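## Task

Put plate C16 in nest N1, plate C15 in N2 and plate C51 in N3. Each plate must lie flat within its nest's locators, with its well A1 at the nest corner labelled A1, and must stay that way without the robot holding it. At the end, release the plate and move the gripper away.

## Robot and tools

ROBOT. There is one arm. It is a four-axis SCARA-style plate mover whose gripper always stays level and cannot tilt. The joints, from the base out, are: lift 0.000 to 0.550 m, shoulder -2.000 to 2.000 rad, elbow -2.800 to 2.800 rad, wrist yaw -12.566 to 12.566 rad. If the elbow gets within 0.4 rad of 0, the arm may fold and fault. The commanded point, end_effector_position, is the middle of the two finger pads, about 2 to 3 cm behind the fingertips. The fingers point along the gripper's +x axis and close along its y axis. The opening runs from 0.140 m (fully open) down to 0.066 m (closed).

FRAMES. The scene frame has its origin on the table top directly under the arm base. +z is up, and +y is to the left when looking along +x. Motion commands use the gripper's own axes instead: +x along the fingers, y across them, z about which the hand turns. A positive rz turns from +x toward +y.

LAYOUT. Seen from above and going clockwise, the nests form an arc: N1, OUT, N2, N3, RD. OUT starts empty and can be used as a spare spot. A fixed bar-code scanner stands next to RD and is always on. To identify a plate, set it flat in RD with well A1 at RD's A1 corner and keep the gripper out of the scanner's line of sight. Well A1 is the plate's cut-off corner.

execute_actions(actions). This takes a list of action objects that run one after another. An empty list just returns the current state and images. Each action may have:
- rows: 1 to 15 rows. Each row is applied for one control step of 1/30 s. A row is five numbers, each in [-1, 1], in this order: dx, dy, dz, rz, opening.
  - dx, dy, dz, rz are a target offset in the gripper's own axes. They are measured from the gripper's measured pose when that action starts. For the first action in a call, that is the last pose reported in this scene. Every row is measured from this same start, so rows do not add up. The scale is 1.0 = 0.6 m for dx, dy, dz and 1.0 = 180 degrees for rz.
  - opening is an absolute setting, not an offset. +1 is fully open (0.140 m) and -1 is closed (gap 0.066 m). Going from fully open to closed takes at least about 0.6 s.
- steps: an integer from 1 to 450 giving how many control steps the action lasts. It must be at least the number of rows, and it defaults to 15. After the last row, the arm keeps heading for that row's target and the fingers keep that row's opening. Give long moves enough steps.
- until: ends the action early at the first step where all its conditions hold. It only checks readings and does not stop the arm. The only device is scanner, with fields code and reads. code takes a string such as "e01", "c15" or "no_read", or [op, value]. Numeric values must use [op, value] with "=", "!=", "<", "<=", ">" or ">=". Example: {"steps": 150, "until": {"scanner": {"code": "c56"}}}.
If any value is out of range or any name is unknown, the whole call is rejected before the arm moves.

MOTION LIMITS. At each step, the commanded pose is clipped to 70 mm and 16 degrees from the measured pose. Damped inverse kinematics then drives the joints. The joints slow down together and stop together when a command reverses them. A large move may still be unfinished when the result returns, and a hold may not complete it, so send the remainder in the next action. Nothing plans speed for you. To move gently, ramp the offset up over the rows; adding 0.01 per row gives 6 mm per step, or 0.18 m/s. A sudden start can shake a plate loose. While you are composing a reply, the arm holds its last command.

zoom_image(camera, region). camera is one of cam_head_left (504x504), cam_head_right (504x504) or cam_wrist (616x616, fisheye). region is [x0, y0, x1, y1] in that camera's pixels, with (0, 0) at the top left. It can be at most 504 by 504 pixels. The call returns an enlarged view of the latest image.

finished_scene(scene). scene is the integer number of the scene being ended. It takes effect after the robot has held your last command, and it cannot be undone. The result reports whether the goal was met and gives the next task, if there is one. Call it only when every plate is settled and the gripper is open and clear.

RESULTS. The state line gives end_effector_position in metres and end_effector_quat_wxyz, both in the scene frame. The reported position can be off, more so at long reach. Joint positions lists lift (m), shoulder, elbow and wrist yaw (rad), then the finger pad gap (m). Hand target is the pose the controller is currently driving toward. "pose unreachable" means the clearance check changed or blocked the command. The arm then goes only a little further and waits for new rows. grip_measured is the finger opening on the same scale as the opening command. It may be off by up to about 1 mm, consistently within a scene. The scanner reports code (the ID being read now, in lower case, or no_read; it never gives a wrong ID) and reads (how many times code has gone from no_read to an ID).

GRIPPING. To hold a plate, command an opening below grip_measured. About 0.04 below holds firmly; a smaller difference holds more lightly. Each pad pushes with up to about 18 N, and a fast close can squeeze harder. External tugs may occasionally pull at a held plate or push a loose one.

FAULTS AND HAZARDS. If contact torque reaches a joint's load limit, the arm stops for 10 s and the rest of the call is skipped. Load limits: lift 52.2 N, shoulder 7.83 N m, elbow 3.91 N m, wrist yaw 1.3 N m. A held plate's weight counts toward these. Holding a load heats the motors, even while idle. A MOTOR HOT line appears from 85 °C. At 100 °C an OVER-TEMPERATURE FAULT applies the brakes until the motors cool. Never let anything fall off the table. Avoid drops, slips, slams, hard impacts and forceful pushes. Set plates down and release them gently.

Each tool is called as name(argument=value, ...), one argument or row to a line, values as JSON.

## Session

execute_actions(
  actions=[],
)

Scene clock: 0.00 s.
end_effector_position=(+0.3554, -0.1328, +0.3262) grip_measured=+1.00 end_effector_quat_wxyz=(+0.180, -0.000, -0.000, +0.984)
Joint positions: [ 0.321  0.197  1.528 -5.228  0.14 ]
Hand target: +0.355, -0.133, +0.326; +0.180, -0.000, -0.000, +0.984
scanner: code=no_read reads=0

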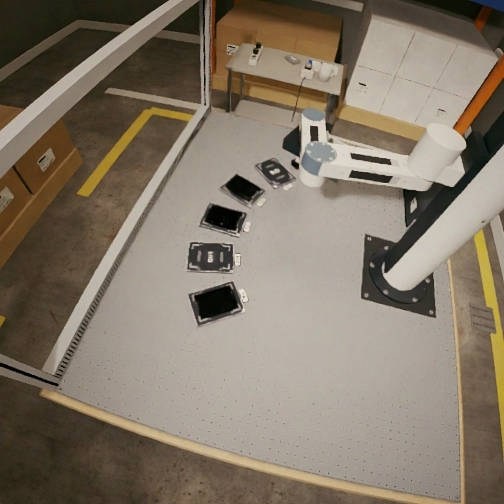

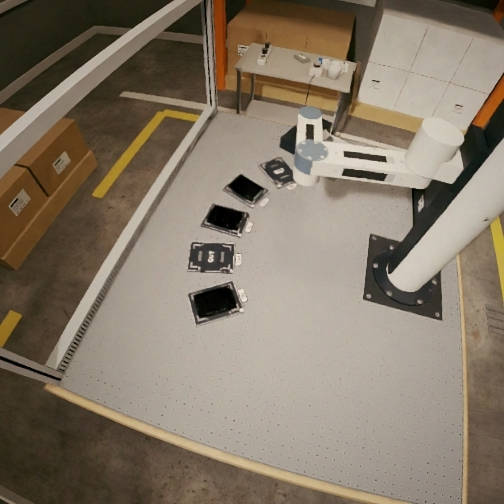

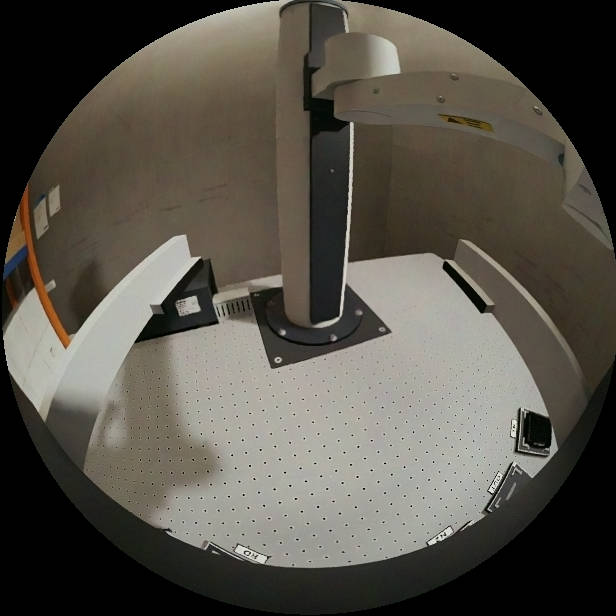

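execute_actions(
  actions=[
    {"rows":[[-0.155,-0.225,-0.15,-0.385,0]],"steps":25},
    {"rows":[[0.017,-0.35,-0.29,-0.517,-0.1]],"steps":35},
  ],
)

Scene clock: 5.83 s.
end_effector_position=(+0.7002, -0.0295, +0.0621) grip_measured=-0.10 end_effector_quat_wxyz=(+1.000, -0.000, -0.000, -0.027)
Joint positions: [ 0.057  0.61   1.668 -8.615  0.099]
Hand target: +0.700, -0.030, +0.062; +1.000, -0.000, -0.000, -0.027
Off the commanded pose: 0.000 m, 0 deg.
scanner: code=no_read reads=0

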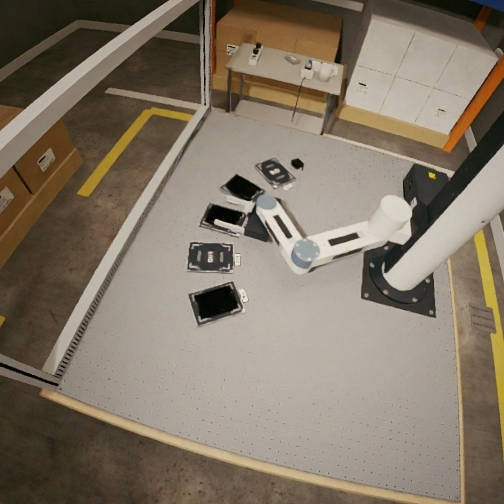

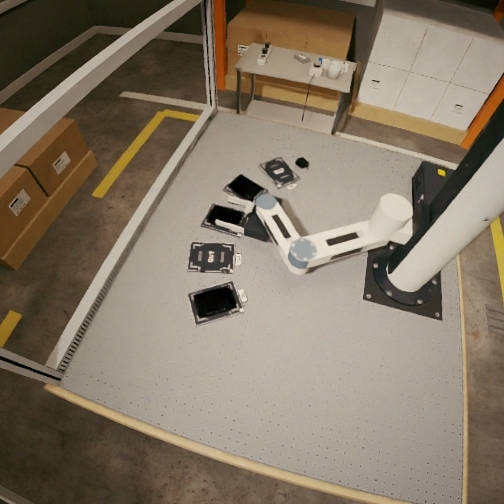

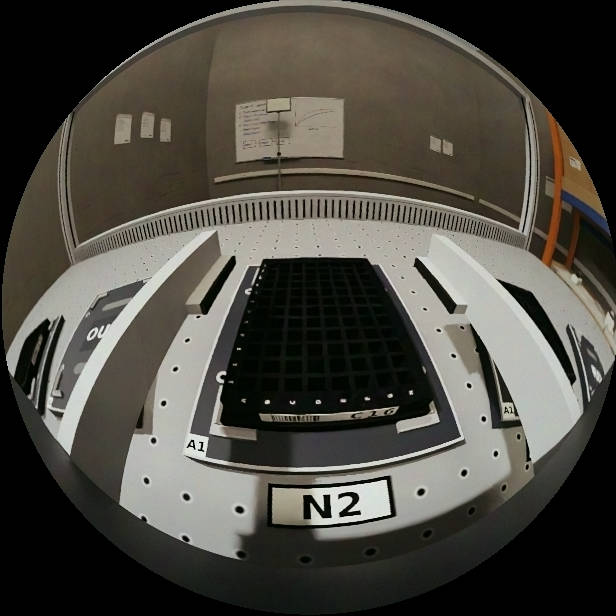

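zoom_image(
  camera="cam_wrist",
  region=[250, 370, 450, 450],
)

execute_actions(
  actions=[
    {"rows":[[0.028,0.006,-0.0285,0.004,-0.1]],"steps":12},
  ],
)

Region (250, 370, 450, 450) of cam_wrist's 616x616 image, scaled by 2.520, with more detail than that image has; it fills the top 202 rows of this view, and the rest is white.

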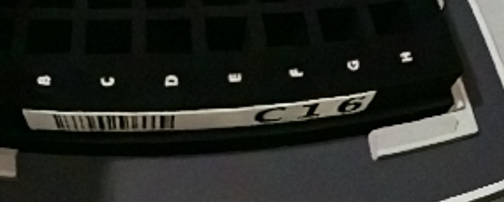

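Scene clock: 7.93 s.
end_effector_position=(+0.7171, -0.0267, +0.0449) grip_measured=-0.10 end_effector_quat_wxyz=(+1.000, -0.000, -0.000, -0.021)
Joint positions: [ 0.04   0.572  1.767 -8.664  0.099]
Hand target: +0.717, -0.027, +0.045; +1.000, -0.000, -0.000, -0.021
Off the commanded pose: 0.000 m, 0 deg.
scanner: code=no_read reads=0

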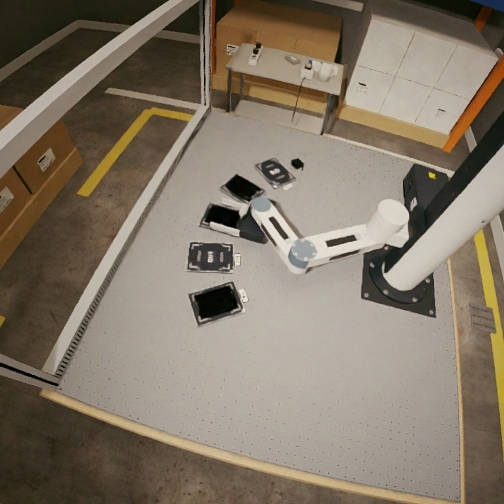

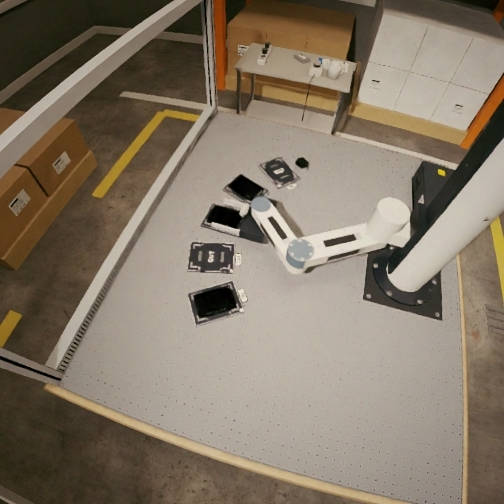

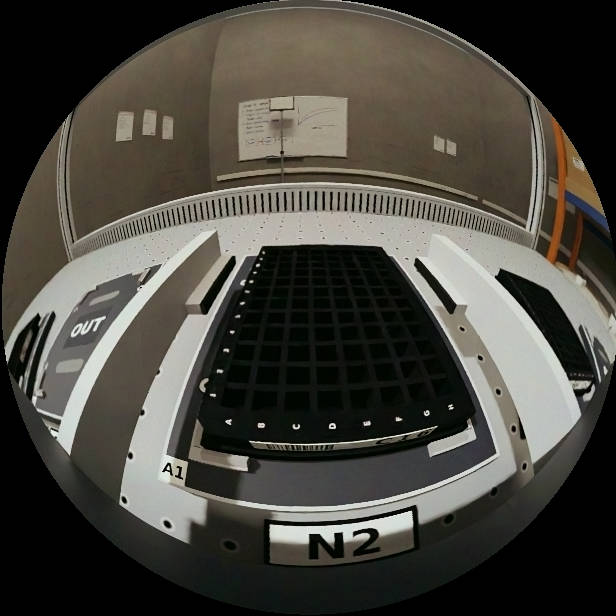

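Same height, roughly.

execute_actions(
  actions=[
    {"rows":[[0.0015,-0.0008,-0.01,0,-0.3],[0.0015,-0.0008,-0.02,0,-0.35]],"steps":10},
    {"rows":[[0,0,0,0,-0.42],[0,0,0,0,-0.46],[0,0,0,0,-0.49],[0,0,0,0,-0.51],[0,0,0,0,-0.53],[0,0,0,0,-0.54],[0,0,0,0,-0.55],[0,0,0,0,-0.56],[0,0,0,0,-0.57],[0,0,0,0,-0.58],[0,0,0,0,-0.6]],"steps":14},
    {"rows":[[0,0,0.003,0,-0.6],[0,0,0.006,0,-0.6],[0,0,0.01,0,-0.6],[0,0,0.015,0,-0.6],[0,0,0.02,0,-0.6]],"steps":10},
  ],
)

Scene clock: 12.20 s.
end_effector_position=(+0.7181, -0.0270, +0.0450) grip_measured=-0.55 end_effector_quat_wxyz=(+1.000, -0.000, -0.000, -0.020)
Joint positions: [ 0.04   0.569  1.773 -8.665  0.083]
Hand target: +0.718, -0.027, +0.045; +1.000, -0.000, -0.000, -0.020
Off the commanded pose: 0.000 m, 0 deg.
scanner: code=no_read reads=0

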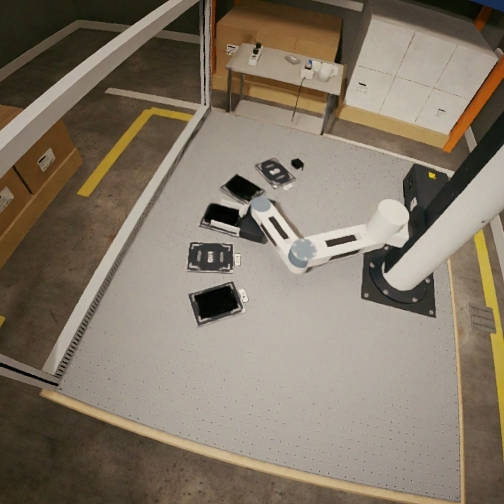

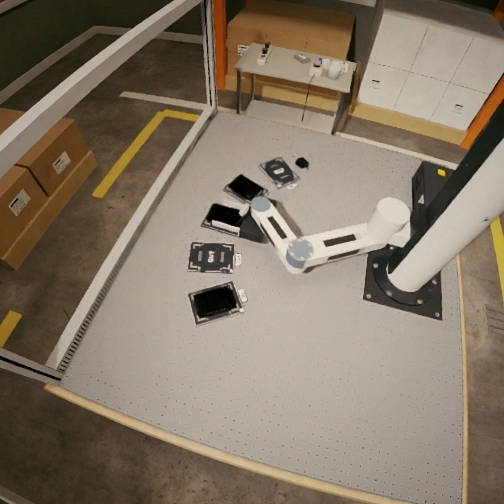

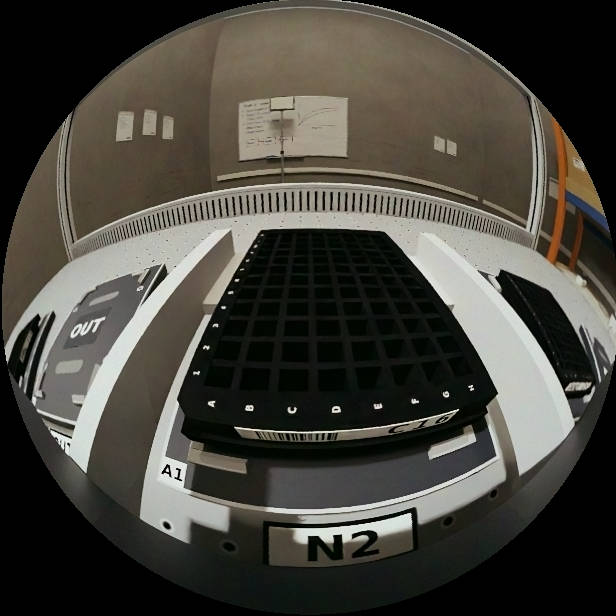

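execute_actions(
  actions=[
    {"rows":[[0,0.01,0,0.004,-0.6],[0,0.025,0,0.009,-0.6],[0,0.045,0,0.016,-0.6],[0,0.07,0,0.025,-0.6],[0,0.095,0,0.034,-0.6],[0,0.12,0,0.043,-0.6],[0,0.145,0,0.052,-0.6],[-0.003,0.17,0,0.06,-0.6],[-0.006,0.195,0,0.07,-0.6],[-0.01,0.22,0,0.079,-0.6],[-0.013,0.245,0,0.088,-0.6],[-0.017,0.27,0,0.095,-0.6],[-0.021,0.295,0,0.1,-0.6]],"steps":26},
  ],
)

zoom_image(
  camera="cam_wrist",
  region=[20, 240, 200, 420],
)

Scene clock: 16.33 s.
end_effector_position=(+0.7124, +0.1505, +0.0450) grip_measured=-0.55 end_effector_quat_wxyz=(+0.991, -0.000, -0.000, +0.137)
Joint positions: [ 0.04   0.854  1.864 -8.726  0.083]
Hand target: +0.712, +0.150, +0.045; +0.991, -0.000, -0.000, +0.137
Off the commanded pose: 0.000 m, 0 deg.
scanner: code=no_read reads=0

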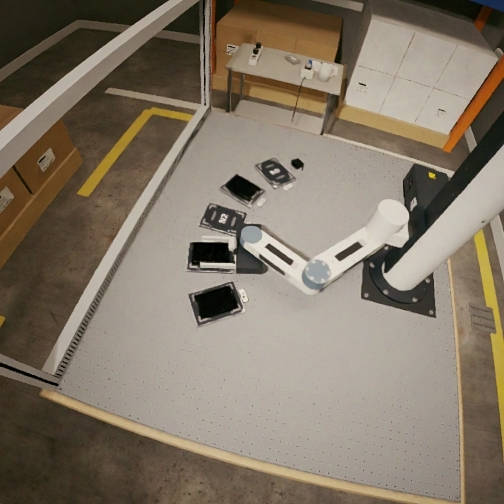

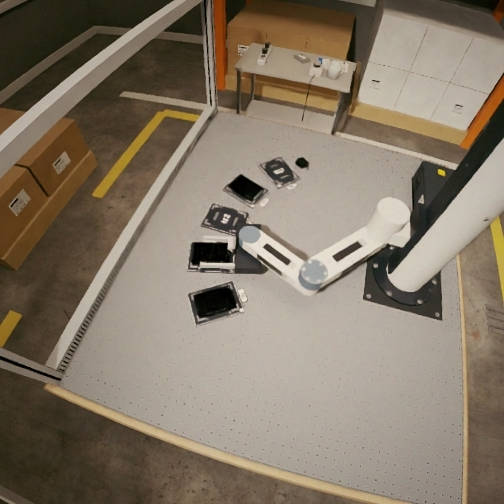

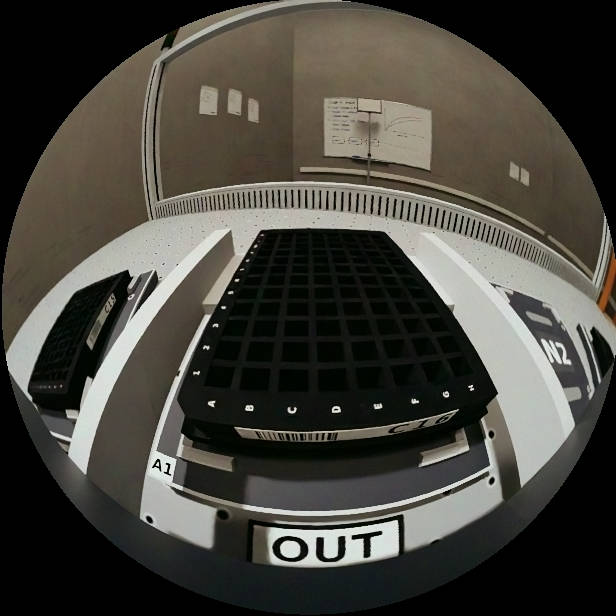

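Region (20, 240, 200, 420) of cam_wrist's 616x616 image, scaled by 2.800, with more detail than that image has.

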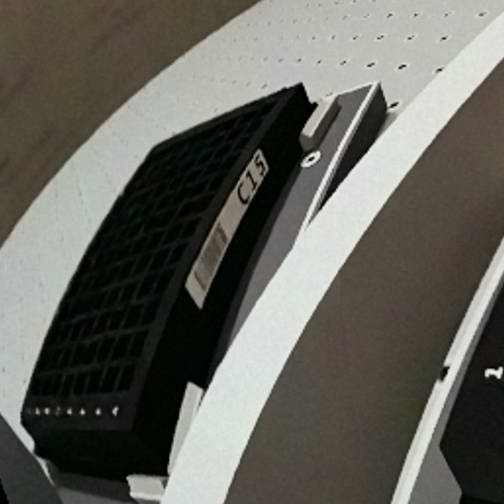

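execute_actions(
  actions=[
    {"rows":[[-0.0018,0.004,0,-0.008,-0.6]],"steps":8},
  ],
)

Scene clock: 17.67 s.
end_effector_position=(+0.7107, +0.1527, +0.0450) grip_measured=-0.55 end_effector_quat_wxyz=(+0.992, -0.000, -0.000, +0.125)
Joint positions: [ 0.04   0.872  1.857 -8.762  0.083]
Hand target: +0.711, +0.153, +0.045; +0.992, -0.000, -0.000, +0.125
Off the commanded pose: 0.000 m, 0 deg.
scanner: code=no_read reads=0

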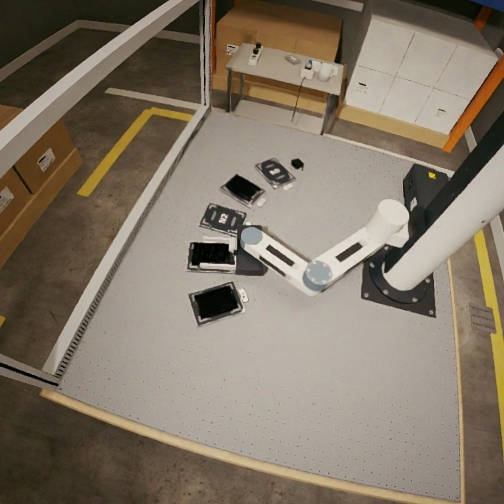

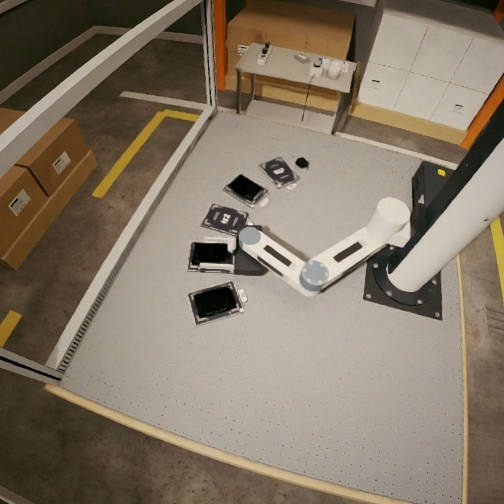

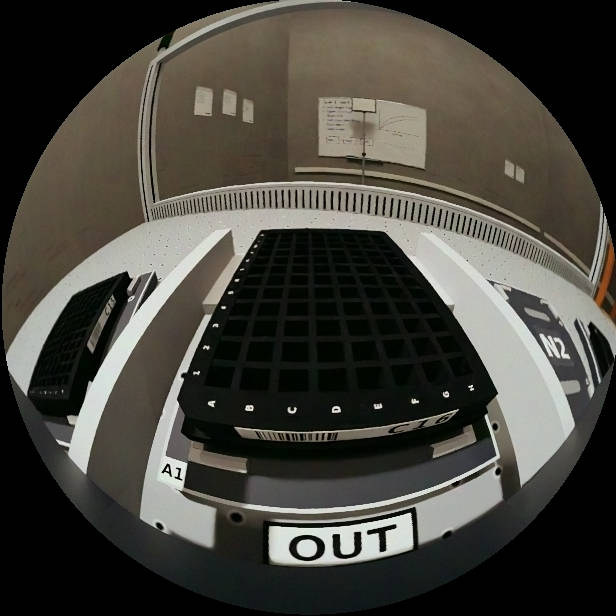

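execute_actions(
  actions=[
    {"rows":[[0.0003,-0.0012,-0.002,-0.002,-0.6],[0.0003,-0.0012,-0.004,-0.002,-0.6],[0.0003,-0.0012,-0.006,-0.002,-0.6],[0.0003,-0.0012,-0.008,-0.002,-0.6],[0.0003,-0.0012,-0.01,-0.002,-0.6],[0.0003,-0.0012,-0.012,-0.002,-0.6],[0.0003,-0.0012,-0.014,-0.002,-0.6],[0.0003,-0.0012,-0.016,-0.002,-0.6],[0.0003,-0.0012,-0.0175,-0.002,-0.6]],"steps":14},
    {"rows":[[0,0,0,0,-0.3]],"steps":6},
  ],
)

execute_actions(
  actions=[
    {"rows":[[0,0,0.025,0,-0.1]],"steps":8},
    {"rows":[[-0.045,0.3,0,0.105,-0.1]],"steps":22},
    {"rows":[[0,0,-0.0075,0,-0.1]],"steps":6},
  ],
)

Scene clock: 23.07 s.
end_effector_position=(+0.7109, +0.1528, +0.0345) grip_measured=-0.30 end_effector_quat_wxyz=(+0.992, -0.000, -0.000, +0.123)
Joint positions: [ 0.029  0.872  1.859 -8.767  0.092]
Hand target: +0.711, +0.153, +0.034; +0.992, -0.000, -0.000, +0.123
Off the commanded pose: 0.000 m, 0 deg.
scanner: code=no_read reads=0

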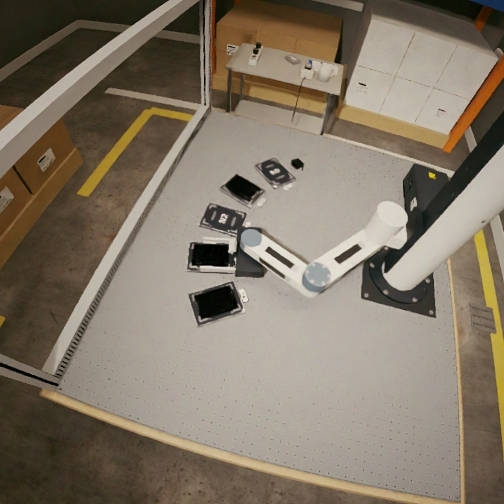

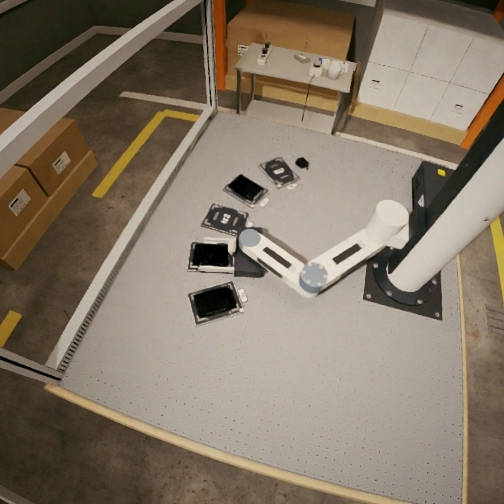

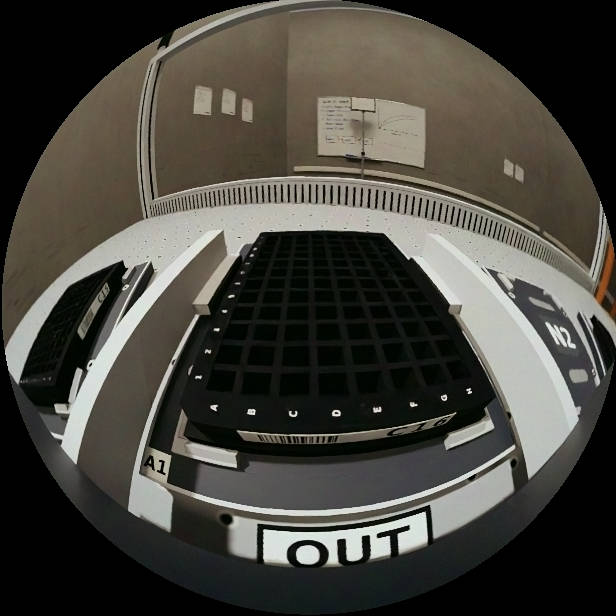

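Scene clock: 24.27 s.
end_effector_position=(+0.6407, +0.3207, +0.0450) grip_measured=-0.10 end_effector_quat_wxyz=(+0.959, -0.000, -0.000, +0.284)
Joint positions: [ 0.04   1.172  1.913 -8.791  0.099]
Hand target: +0.641, +0.321, +0.045; +0.959, -0.000, -0.000, +0.284
Off the commanded pose: 0.000 m, 0 deg.
scanner: code=no_read reads=0

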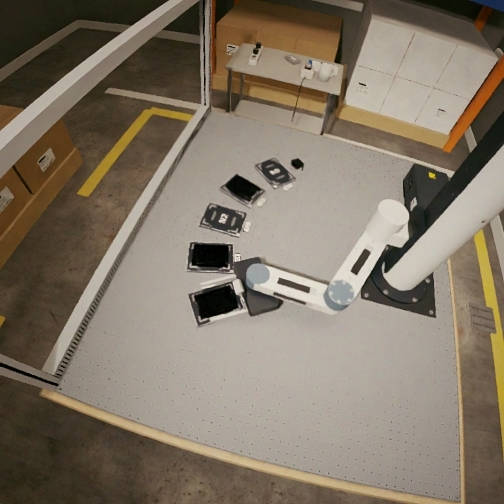

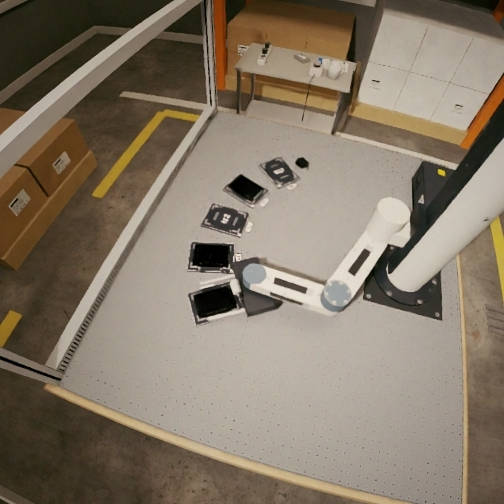

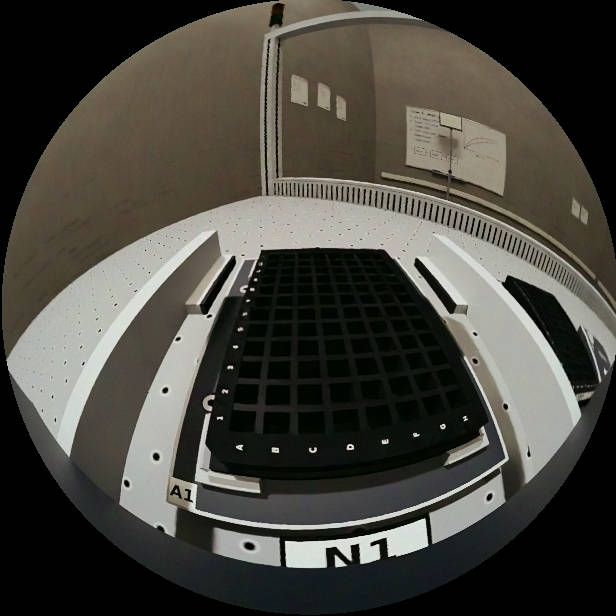

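execute_actions(
  actions=[
    {"rows":[[-0.009,-0.004,0,0.0117,-0.2],[-0.009,-0.004,-0.005,0.0117,-0.2],[-0.009,-0.004,-0.01,0.0117,-0.3],[-0.009,-0.004,-0.02,0.0117,-0.3]],"steps":12},
  ],
)

Scene clock: 26.70 s.
end_effector_position=(+0.6375, +0.3156, +0.0329) grip_measured=-0.30 end_effector_quat_wxyz=(+0.953, -0.000, -0.000, +0.302)
Joint positions: [ 0.028  1.171  1.876 -8.717  0.092]
Hand target: +0.637, +0.316, +0.033; +0.953, -0.000, -0.000, +0.302
Off the commanded pose: 0.000 m, 0 deg.
scanner: code=no_read reads=0

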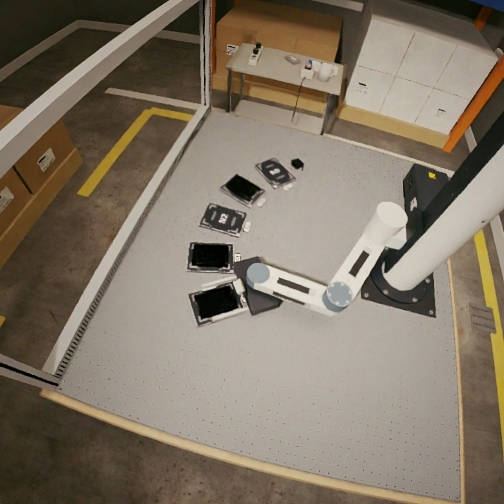

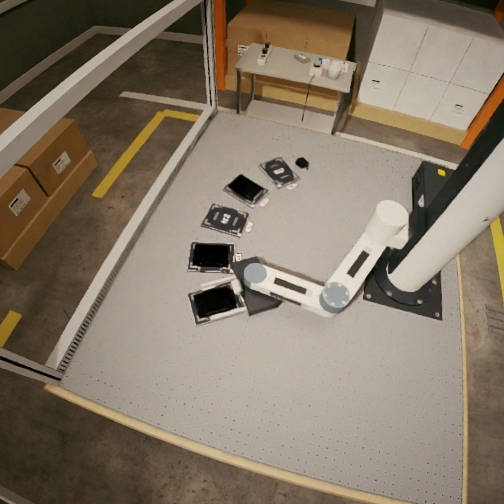

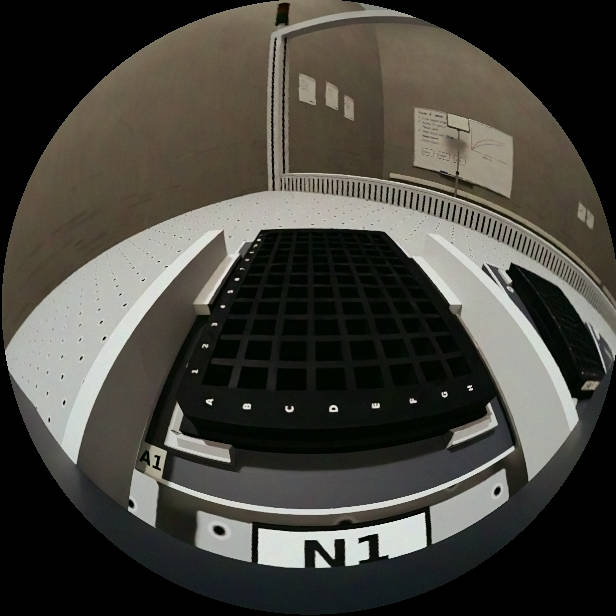

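execute_actions(
  actions=[
    {"rows":[[0.0007,0.001,0,0,-0.36],[0.0007,0.001,0,0,-0.42],[0.0007,0.001,0,0,-0.46],[0.0007,0.001,0,0,-0.49],[0.0007,0.001,0,0,-0.51],[0.0007,0.001,0,0,-0.53],[0.0007,0.001,0,0,-0.54],[0.0007,0.001,0,0,-0.55],[0.0007,0.001,0,0,-0.56],[0.0007,0.001,0,0,-0.57],[0.0007,0.001,0,0,-0.58],[0.0007,0.001,0,0,-0.6]],"steps":15},
    {"rows":[[0,0,0.003,0,-0.6],[0,0,0.006,0,-0.6],[0,0,0.01,0,-0.6],[0,0,0.015,0,-0.6],[0,0,0.02,0,-0.6],[0,0,0.03,0,-0.6],[0,0,0.045,0,-0.6]],"steps":13},
  ],
)

execute_actions(
  actions=[
    {"rows":[[0,-0.01,0,-0.004,-0.6],[0,-0.025,0,-0.009,-0.6],[-0.001,-0.045,0,-0.016,-0.6],[-0.003,-0.07,0,-0.025,-0.6],[-0.005,-0.095,0,-0.034,-0.6],[-0.008,-0.12,0,-0.043,-0.6],[-0.012,-0.15,0,-0.052,-0.6],[-0.02,-0.19,0,-0.065,-0.6],[-0.03,-0.23,0,-0.08,-0.6],[-0.04,-0.27,0,-0.095,-0.6],[-0.055,-0.31,0,-0.11,-0.6],[-0.075,-0.35,0,-0.125,-0.6],[-0.1,-0.39,0,-0.14,-0.6],[-0.13,-0.43,0,-0.155,-0.6],[-0.2193,-0.5453,0,-0.2079,-0.6]],"steps":36},
    {"rows":[[0,0,-0.01,0,-0.6],[0,0,-0.02,0,-0.6],[0,0,-0.025,0,-0.6]],"steps":9},
  ],
)

Scene clock: 33.87 s.
end_effector_position=(+0.6376, +0.3162, +0.0601) grip_measured=-0.55 end_effector_quat_wxyz=(+0.953, -0.000, -0.000, +0.301)
Joint positions: [ 0.055  1.171  1.879 -8.72   0.083]
Hand target: +0.638, +0.316, +0.060; +0.953, -0.000, -0.000, +0.301
Off the commanded pose: 0.000 m, 0 deg.
scanner: code=no_read reads=0

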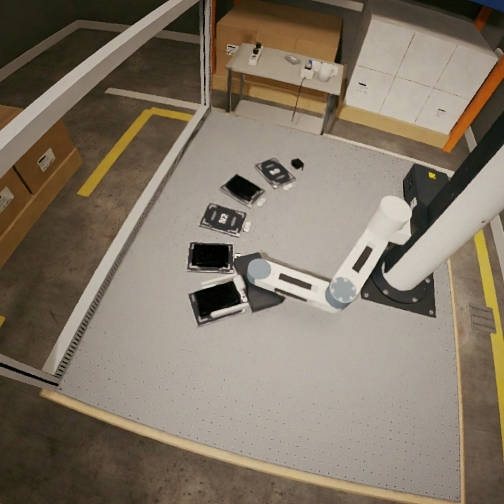

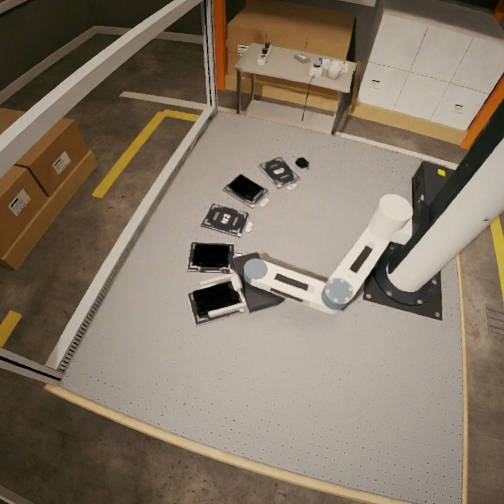

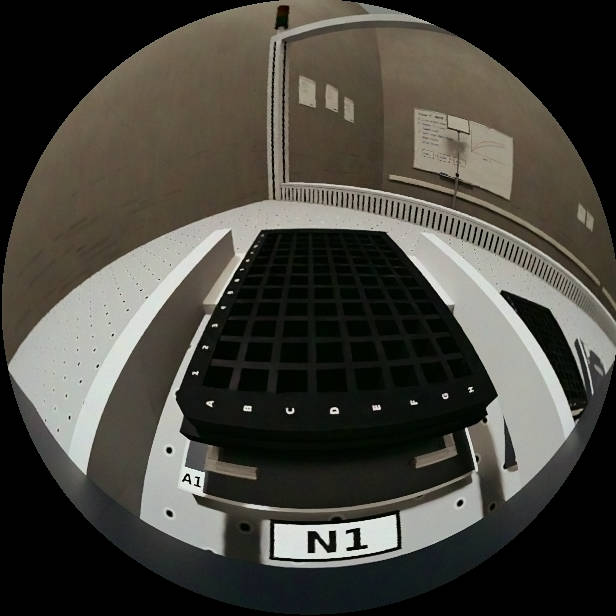

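Scene clock: 35.37 s.
end_effector_position=(+0.7181, -0.0273, +0.0450) grip_measured=-0.55 end_effector_quat_wxyz=(+1.000, -0.000, -0.000, -0.020)
Joint positions: [ 0.04   0.568  1.774 -8.666  0.083]
Hand target: +0.718, -0.027, +0.045; +1.000, -0.000, -0.000, -0.020
Off the commanded pose: 0.000 m, 0 deg.
scanner: code=no_read reads=0

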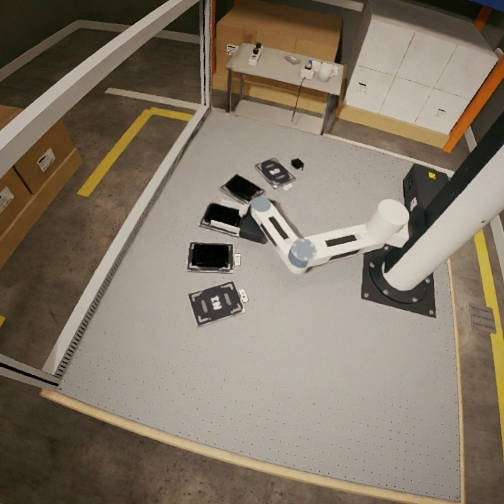

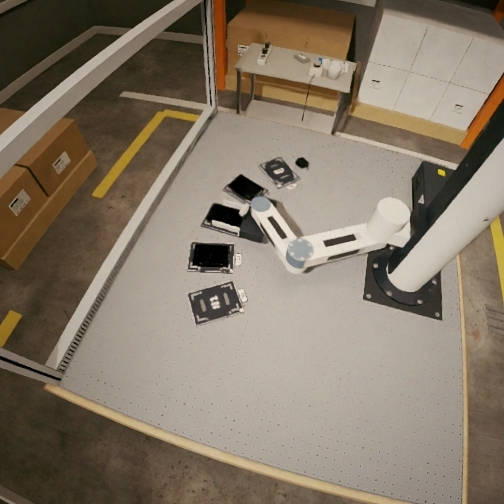

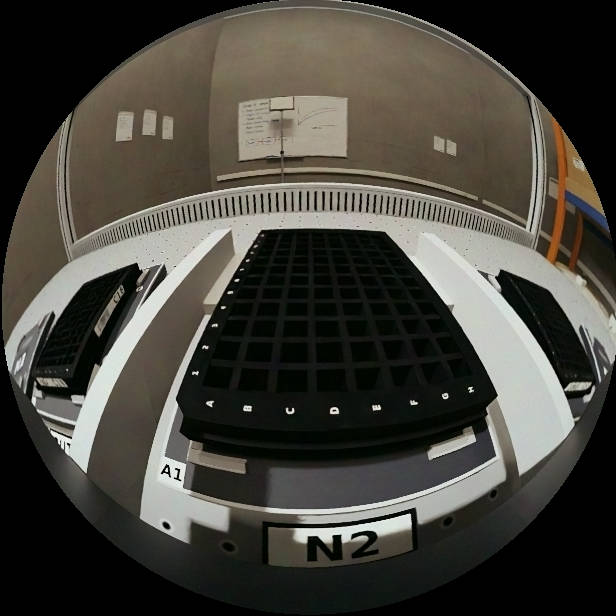

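zoom_image(
  camera="cam_wrist",
  region=[470, 250, 616, 420],
)

execute_actions(
  actions=[
    {"rows":[[0.0002,0.0007,-0.003,0.002,-0.6],[0.0002,0.0007,-0.006,0.002,-0.6],[0.0002,0.0007,-0.009,0.002,-0.6],[0.0002,0.0007,-0.011,0.002,-0.6],[0.0002,0.0007,-0.013,0.002,-0.6],[0.0002,0.0007,-0.015,0.002,-0.6],[0.0002,0.0007,-0.017,0.002,-0.6],[0.0002,0.0007,-0.019,0.002,-0.6]],"steps":13},
    {"rows":[[0,0,0,0,-0.3]],"steps":6},
  ],
)

execute_actions(
  actions=[
    {"rows":[[0,0,0.025,0,-0.3]],"steps":8},
    {"rows":[[-0.0228,0.299,0,0.0917,-0.3]],"steps":23},
    {"rows":[[0,0,-0.015,0,-0.35],[0,0,-0.026,0,-0.35]],"steps":10},
    {"rows":[[0,0,0,0,-0.42],[0,0,0,0,-0.46],[0,0,0,0,-0.49],[0,0,0,0,-0.51],[0,0,0,0,-0.53],[0,0,0,0,-0.54],[0,0,0,0,-0.55],[0,0,0,0,-0.56],[0,0,0,0,-0.57],[0,0,0,0,-0.58],[0,0,0,0,-0.6]],"steps":14},
    {"rows":[[0,0,0.003,0,-0.6],[0,0,0.006,0,-0.6],[0,0,0.01,0,-0.6],[0,0,0.015,0,-0.6],[0,0,0.02,0,-0.6]],"steps":10},
  ],
)

Region (470, 250, 616, 420) of cam_wrist's 616x616 image, scaled by 2.965, with more detail than that image has; it fills the left 433 columns of this view, and the rest is white.

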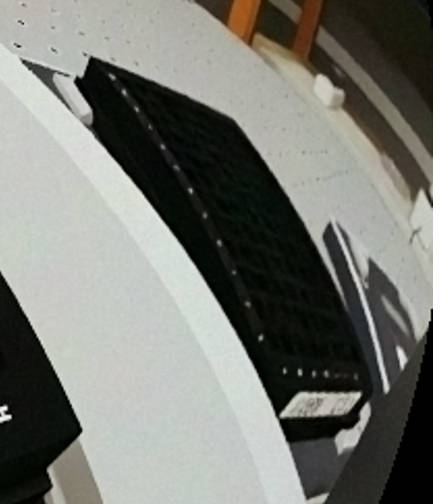

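Scene clock: 42.00 s.
end_effector_position=(+0.7183, -0.0269, +0.0335) grip_measured=-0.30 end_effector_quat_wxyz=(+1.000, -0.000, -0.000, -0.017)
Joint positions: [ 0.029  0.567  1.774 -8.659  0.092]
Hand target: +0.718, -0.027, +0.034; +1.000, -0.000, -0.000, -0.017
Off the commanded pose: 0.000 m, 0 deg.
scanner: code=no_read reads=0

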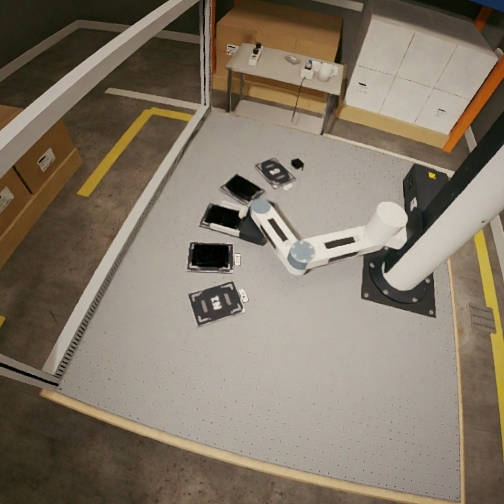

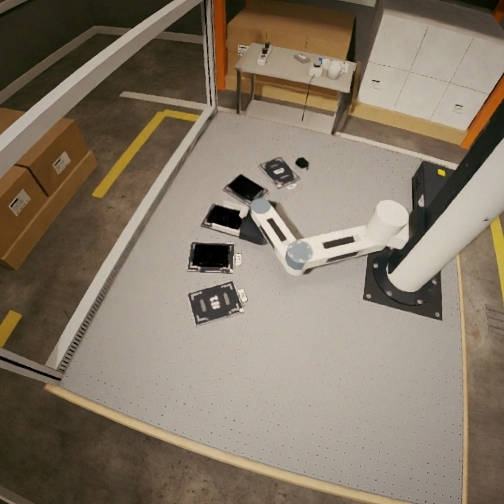

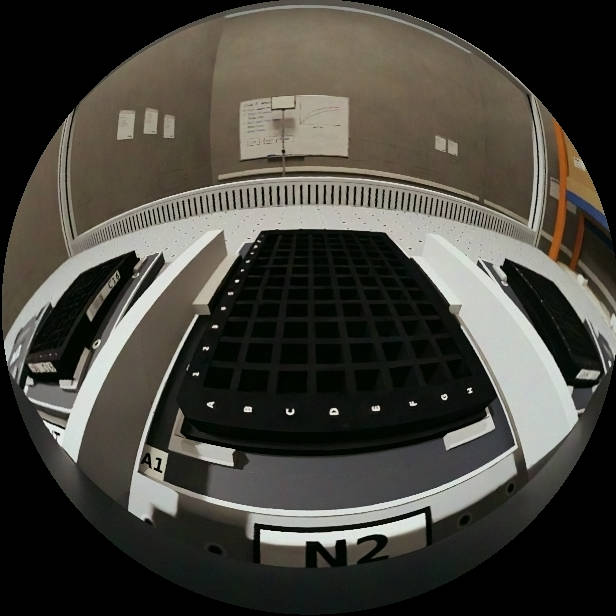

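Scene clock: 44.17 s.
end_effector_position=(+0.7108, +0.1528, +0.0451) grip_measured=-0.55 end_effector_quat_wxyz=(+0.992, -0.000, -0.000, +0.126)
Joint positions: [ 0.04   0.871  1.858 -8.759  0.083]
Hand target: +0.711, +0.153, +0.045; +0.992, -0.000, -0.000, +0.126
Off the commanded pose: 0.000 m, 0 deg.
scanner: code=no_read reads=0

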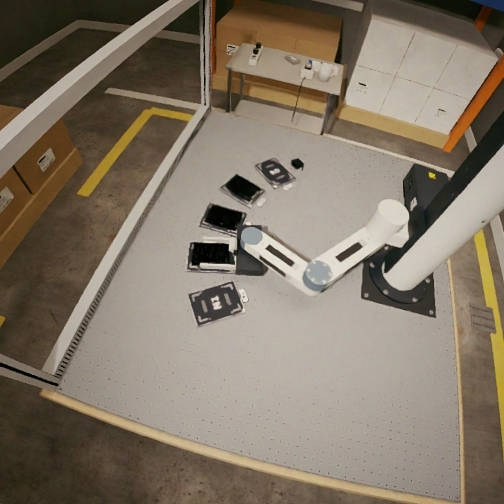

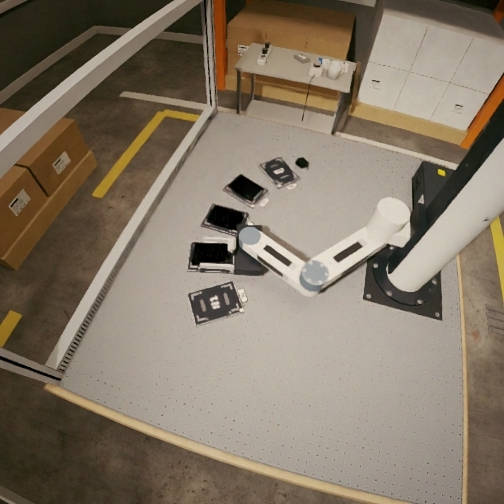

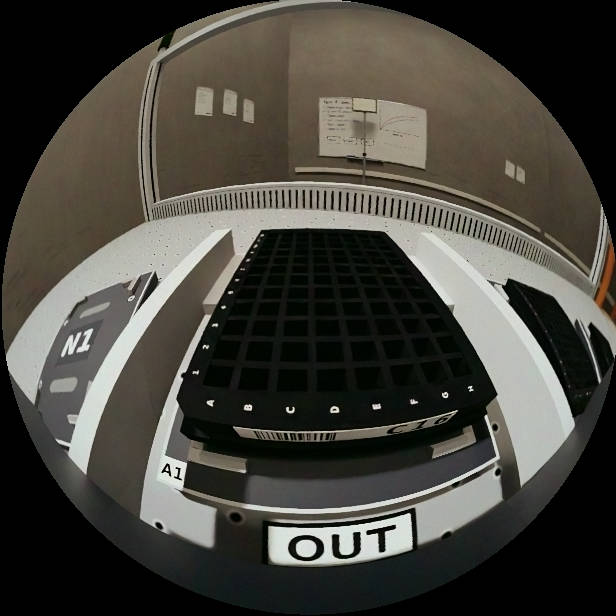

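execute_actions(
  actions=[
    {"rows":[[0,0.01,0,0.004,-0.6],[0,0.025,0,0.009,-0.6],[-0.001,0.045,0,0.016,-0.6],[-0.003,0.07,0,0.025,-0.6],[-0.005,0.095,0,0.034,-0.6],[-0.008,0.12,0,0.043,-0.6],[-0.012,0.145,0,0.052,-0.6],[-0.016,0.17,0,0.06,-0.6],[-0.021,0.195,0,0.07,-0.6],[-0.027,0.22,0,0.08,-0.6],[-0.034,0.245,0,0.09,-0.6],[-0.041,0.27,0,0.102,-0.6],[-0.0503,0.294,0,0.114,-0.6]],"steps":28},
    {"rows":[[0,0,-0.003,0,-0.6],[0,0,-0.006,0,-0.6],[0,0,-0.009,0,-0.6],[0,0,-0.011,0,-0.6],[0,0,-0.013,0,-0.6],[0,0,-0.015,0,-0.6],[0,0,-0.017,0,-0.6],[0,0,-0.019,0,-0.6]],"steps":13},
    {"rows":[[0,0,0,0,-0.3]],"steps":6},
  ],
)

execute_actions(
  actions=[
    {"rows":[[0,0,0.04,0,-0.3]],"steps":8},
    {"rows":[[-0.22,0,0.1,0,0]],"steps":20},
  ],
)

Scene clock: 51.83 s.
end_effector_position=(+0.6373, +0.3159, +0.0336) grip_measured=-0.30 end_effector_quat_wxyz=(+0.954, -0.000, -0.000, +0.301)
Joint positions: [ 0.029  1.172  1.876 -8.72   0.092]
Hand target: +0.637, +0.316, +0.034; +0.954, -0.000, -0.000, +0.301
Off the commanded pose: 0.000 m, 0 deg.
scanner: code=no_read reads=0

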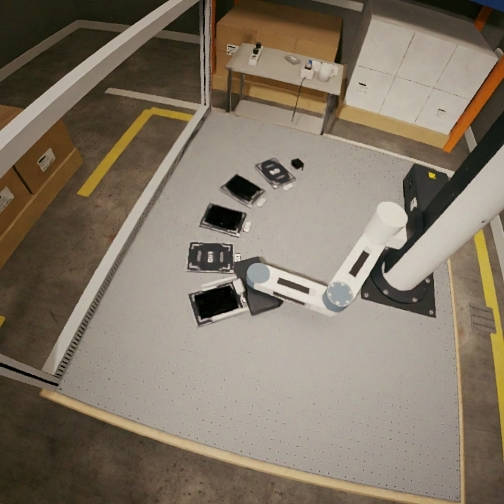

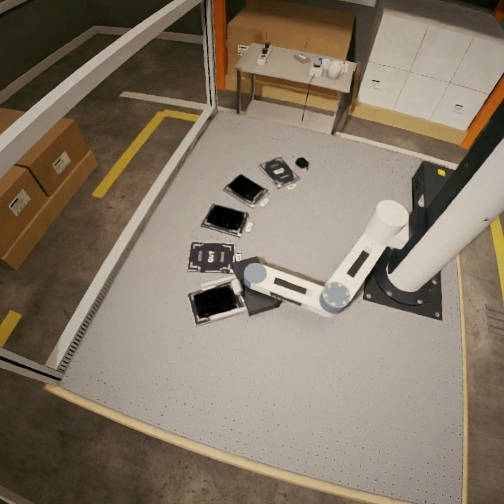

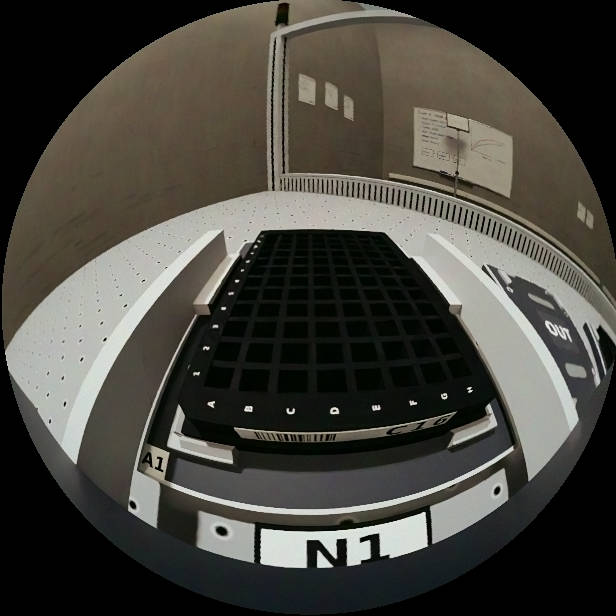

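Scene clock: 52.77 s.
end_effector_position=(+0.5292, +0.2401, +0.1180) grip_measured=+0.00 end_effector_quat_wxyz=(+0.954, -0.000, -0.000, +0.301)
Joint positions: [ 0.113  1.461  1.165 -8.298  0.103]
Hand target: +0.529, +0.240, +0.118; +0.954, -0.000, -0.000, +0.301
Off the commanded pose: 0.000 m, 0 deg.
scanner: code=no_read reads=0

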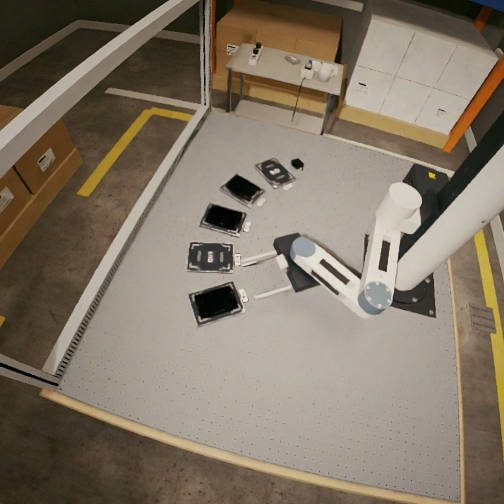

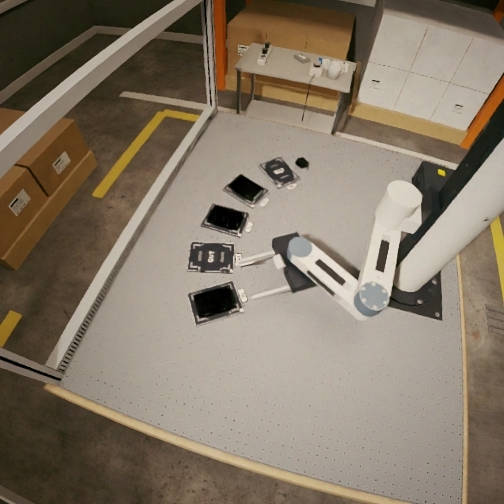

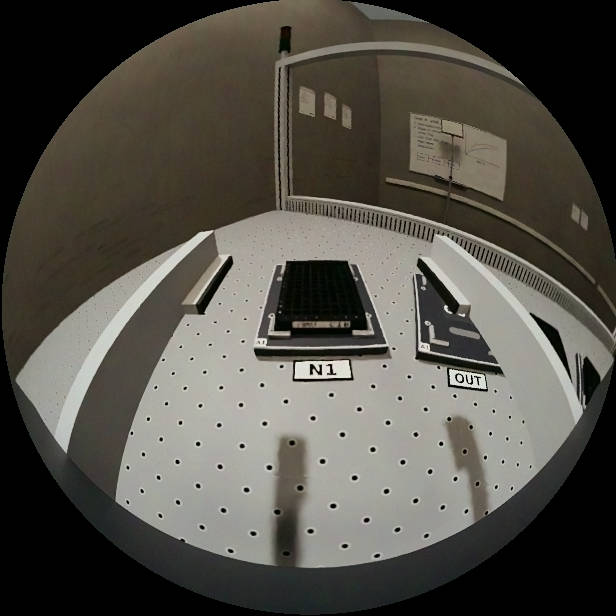

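finished_scene(
  scene=2,
)

The scene is finished: the task was done.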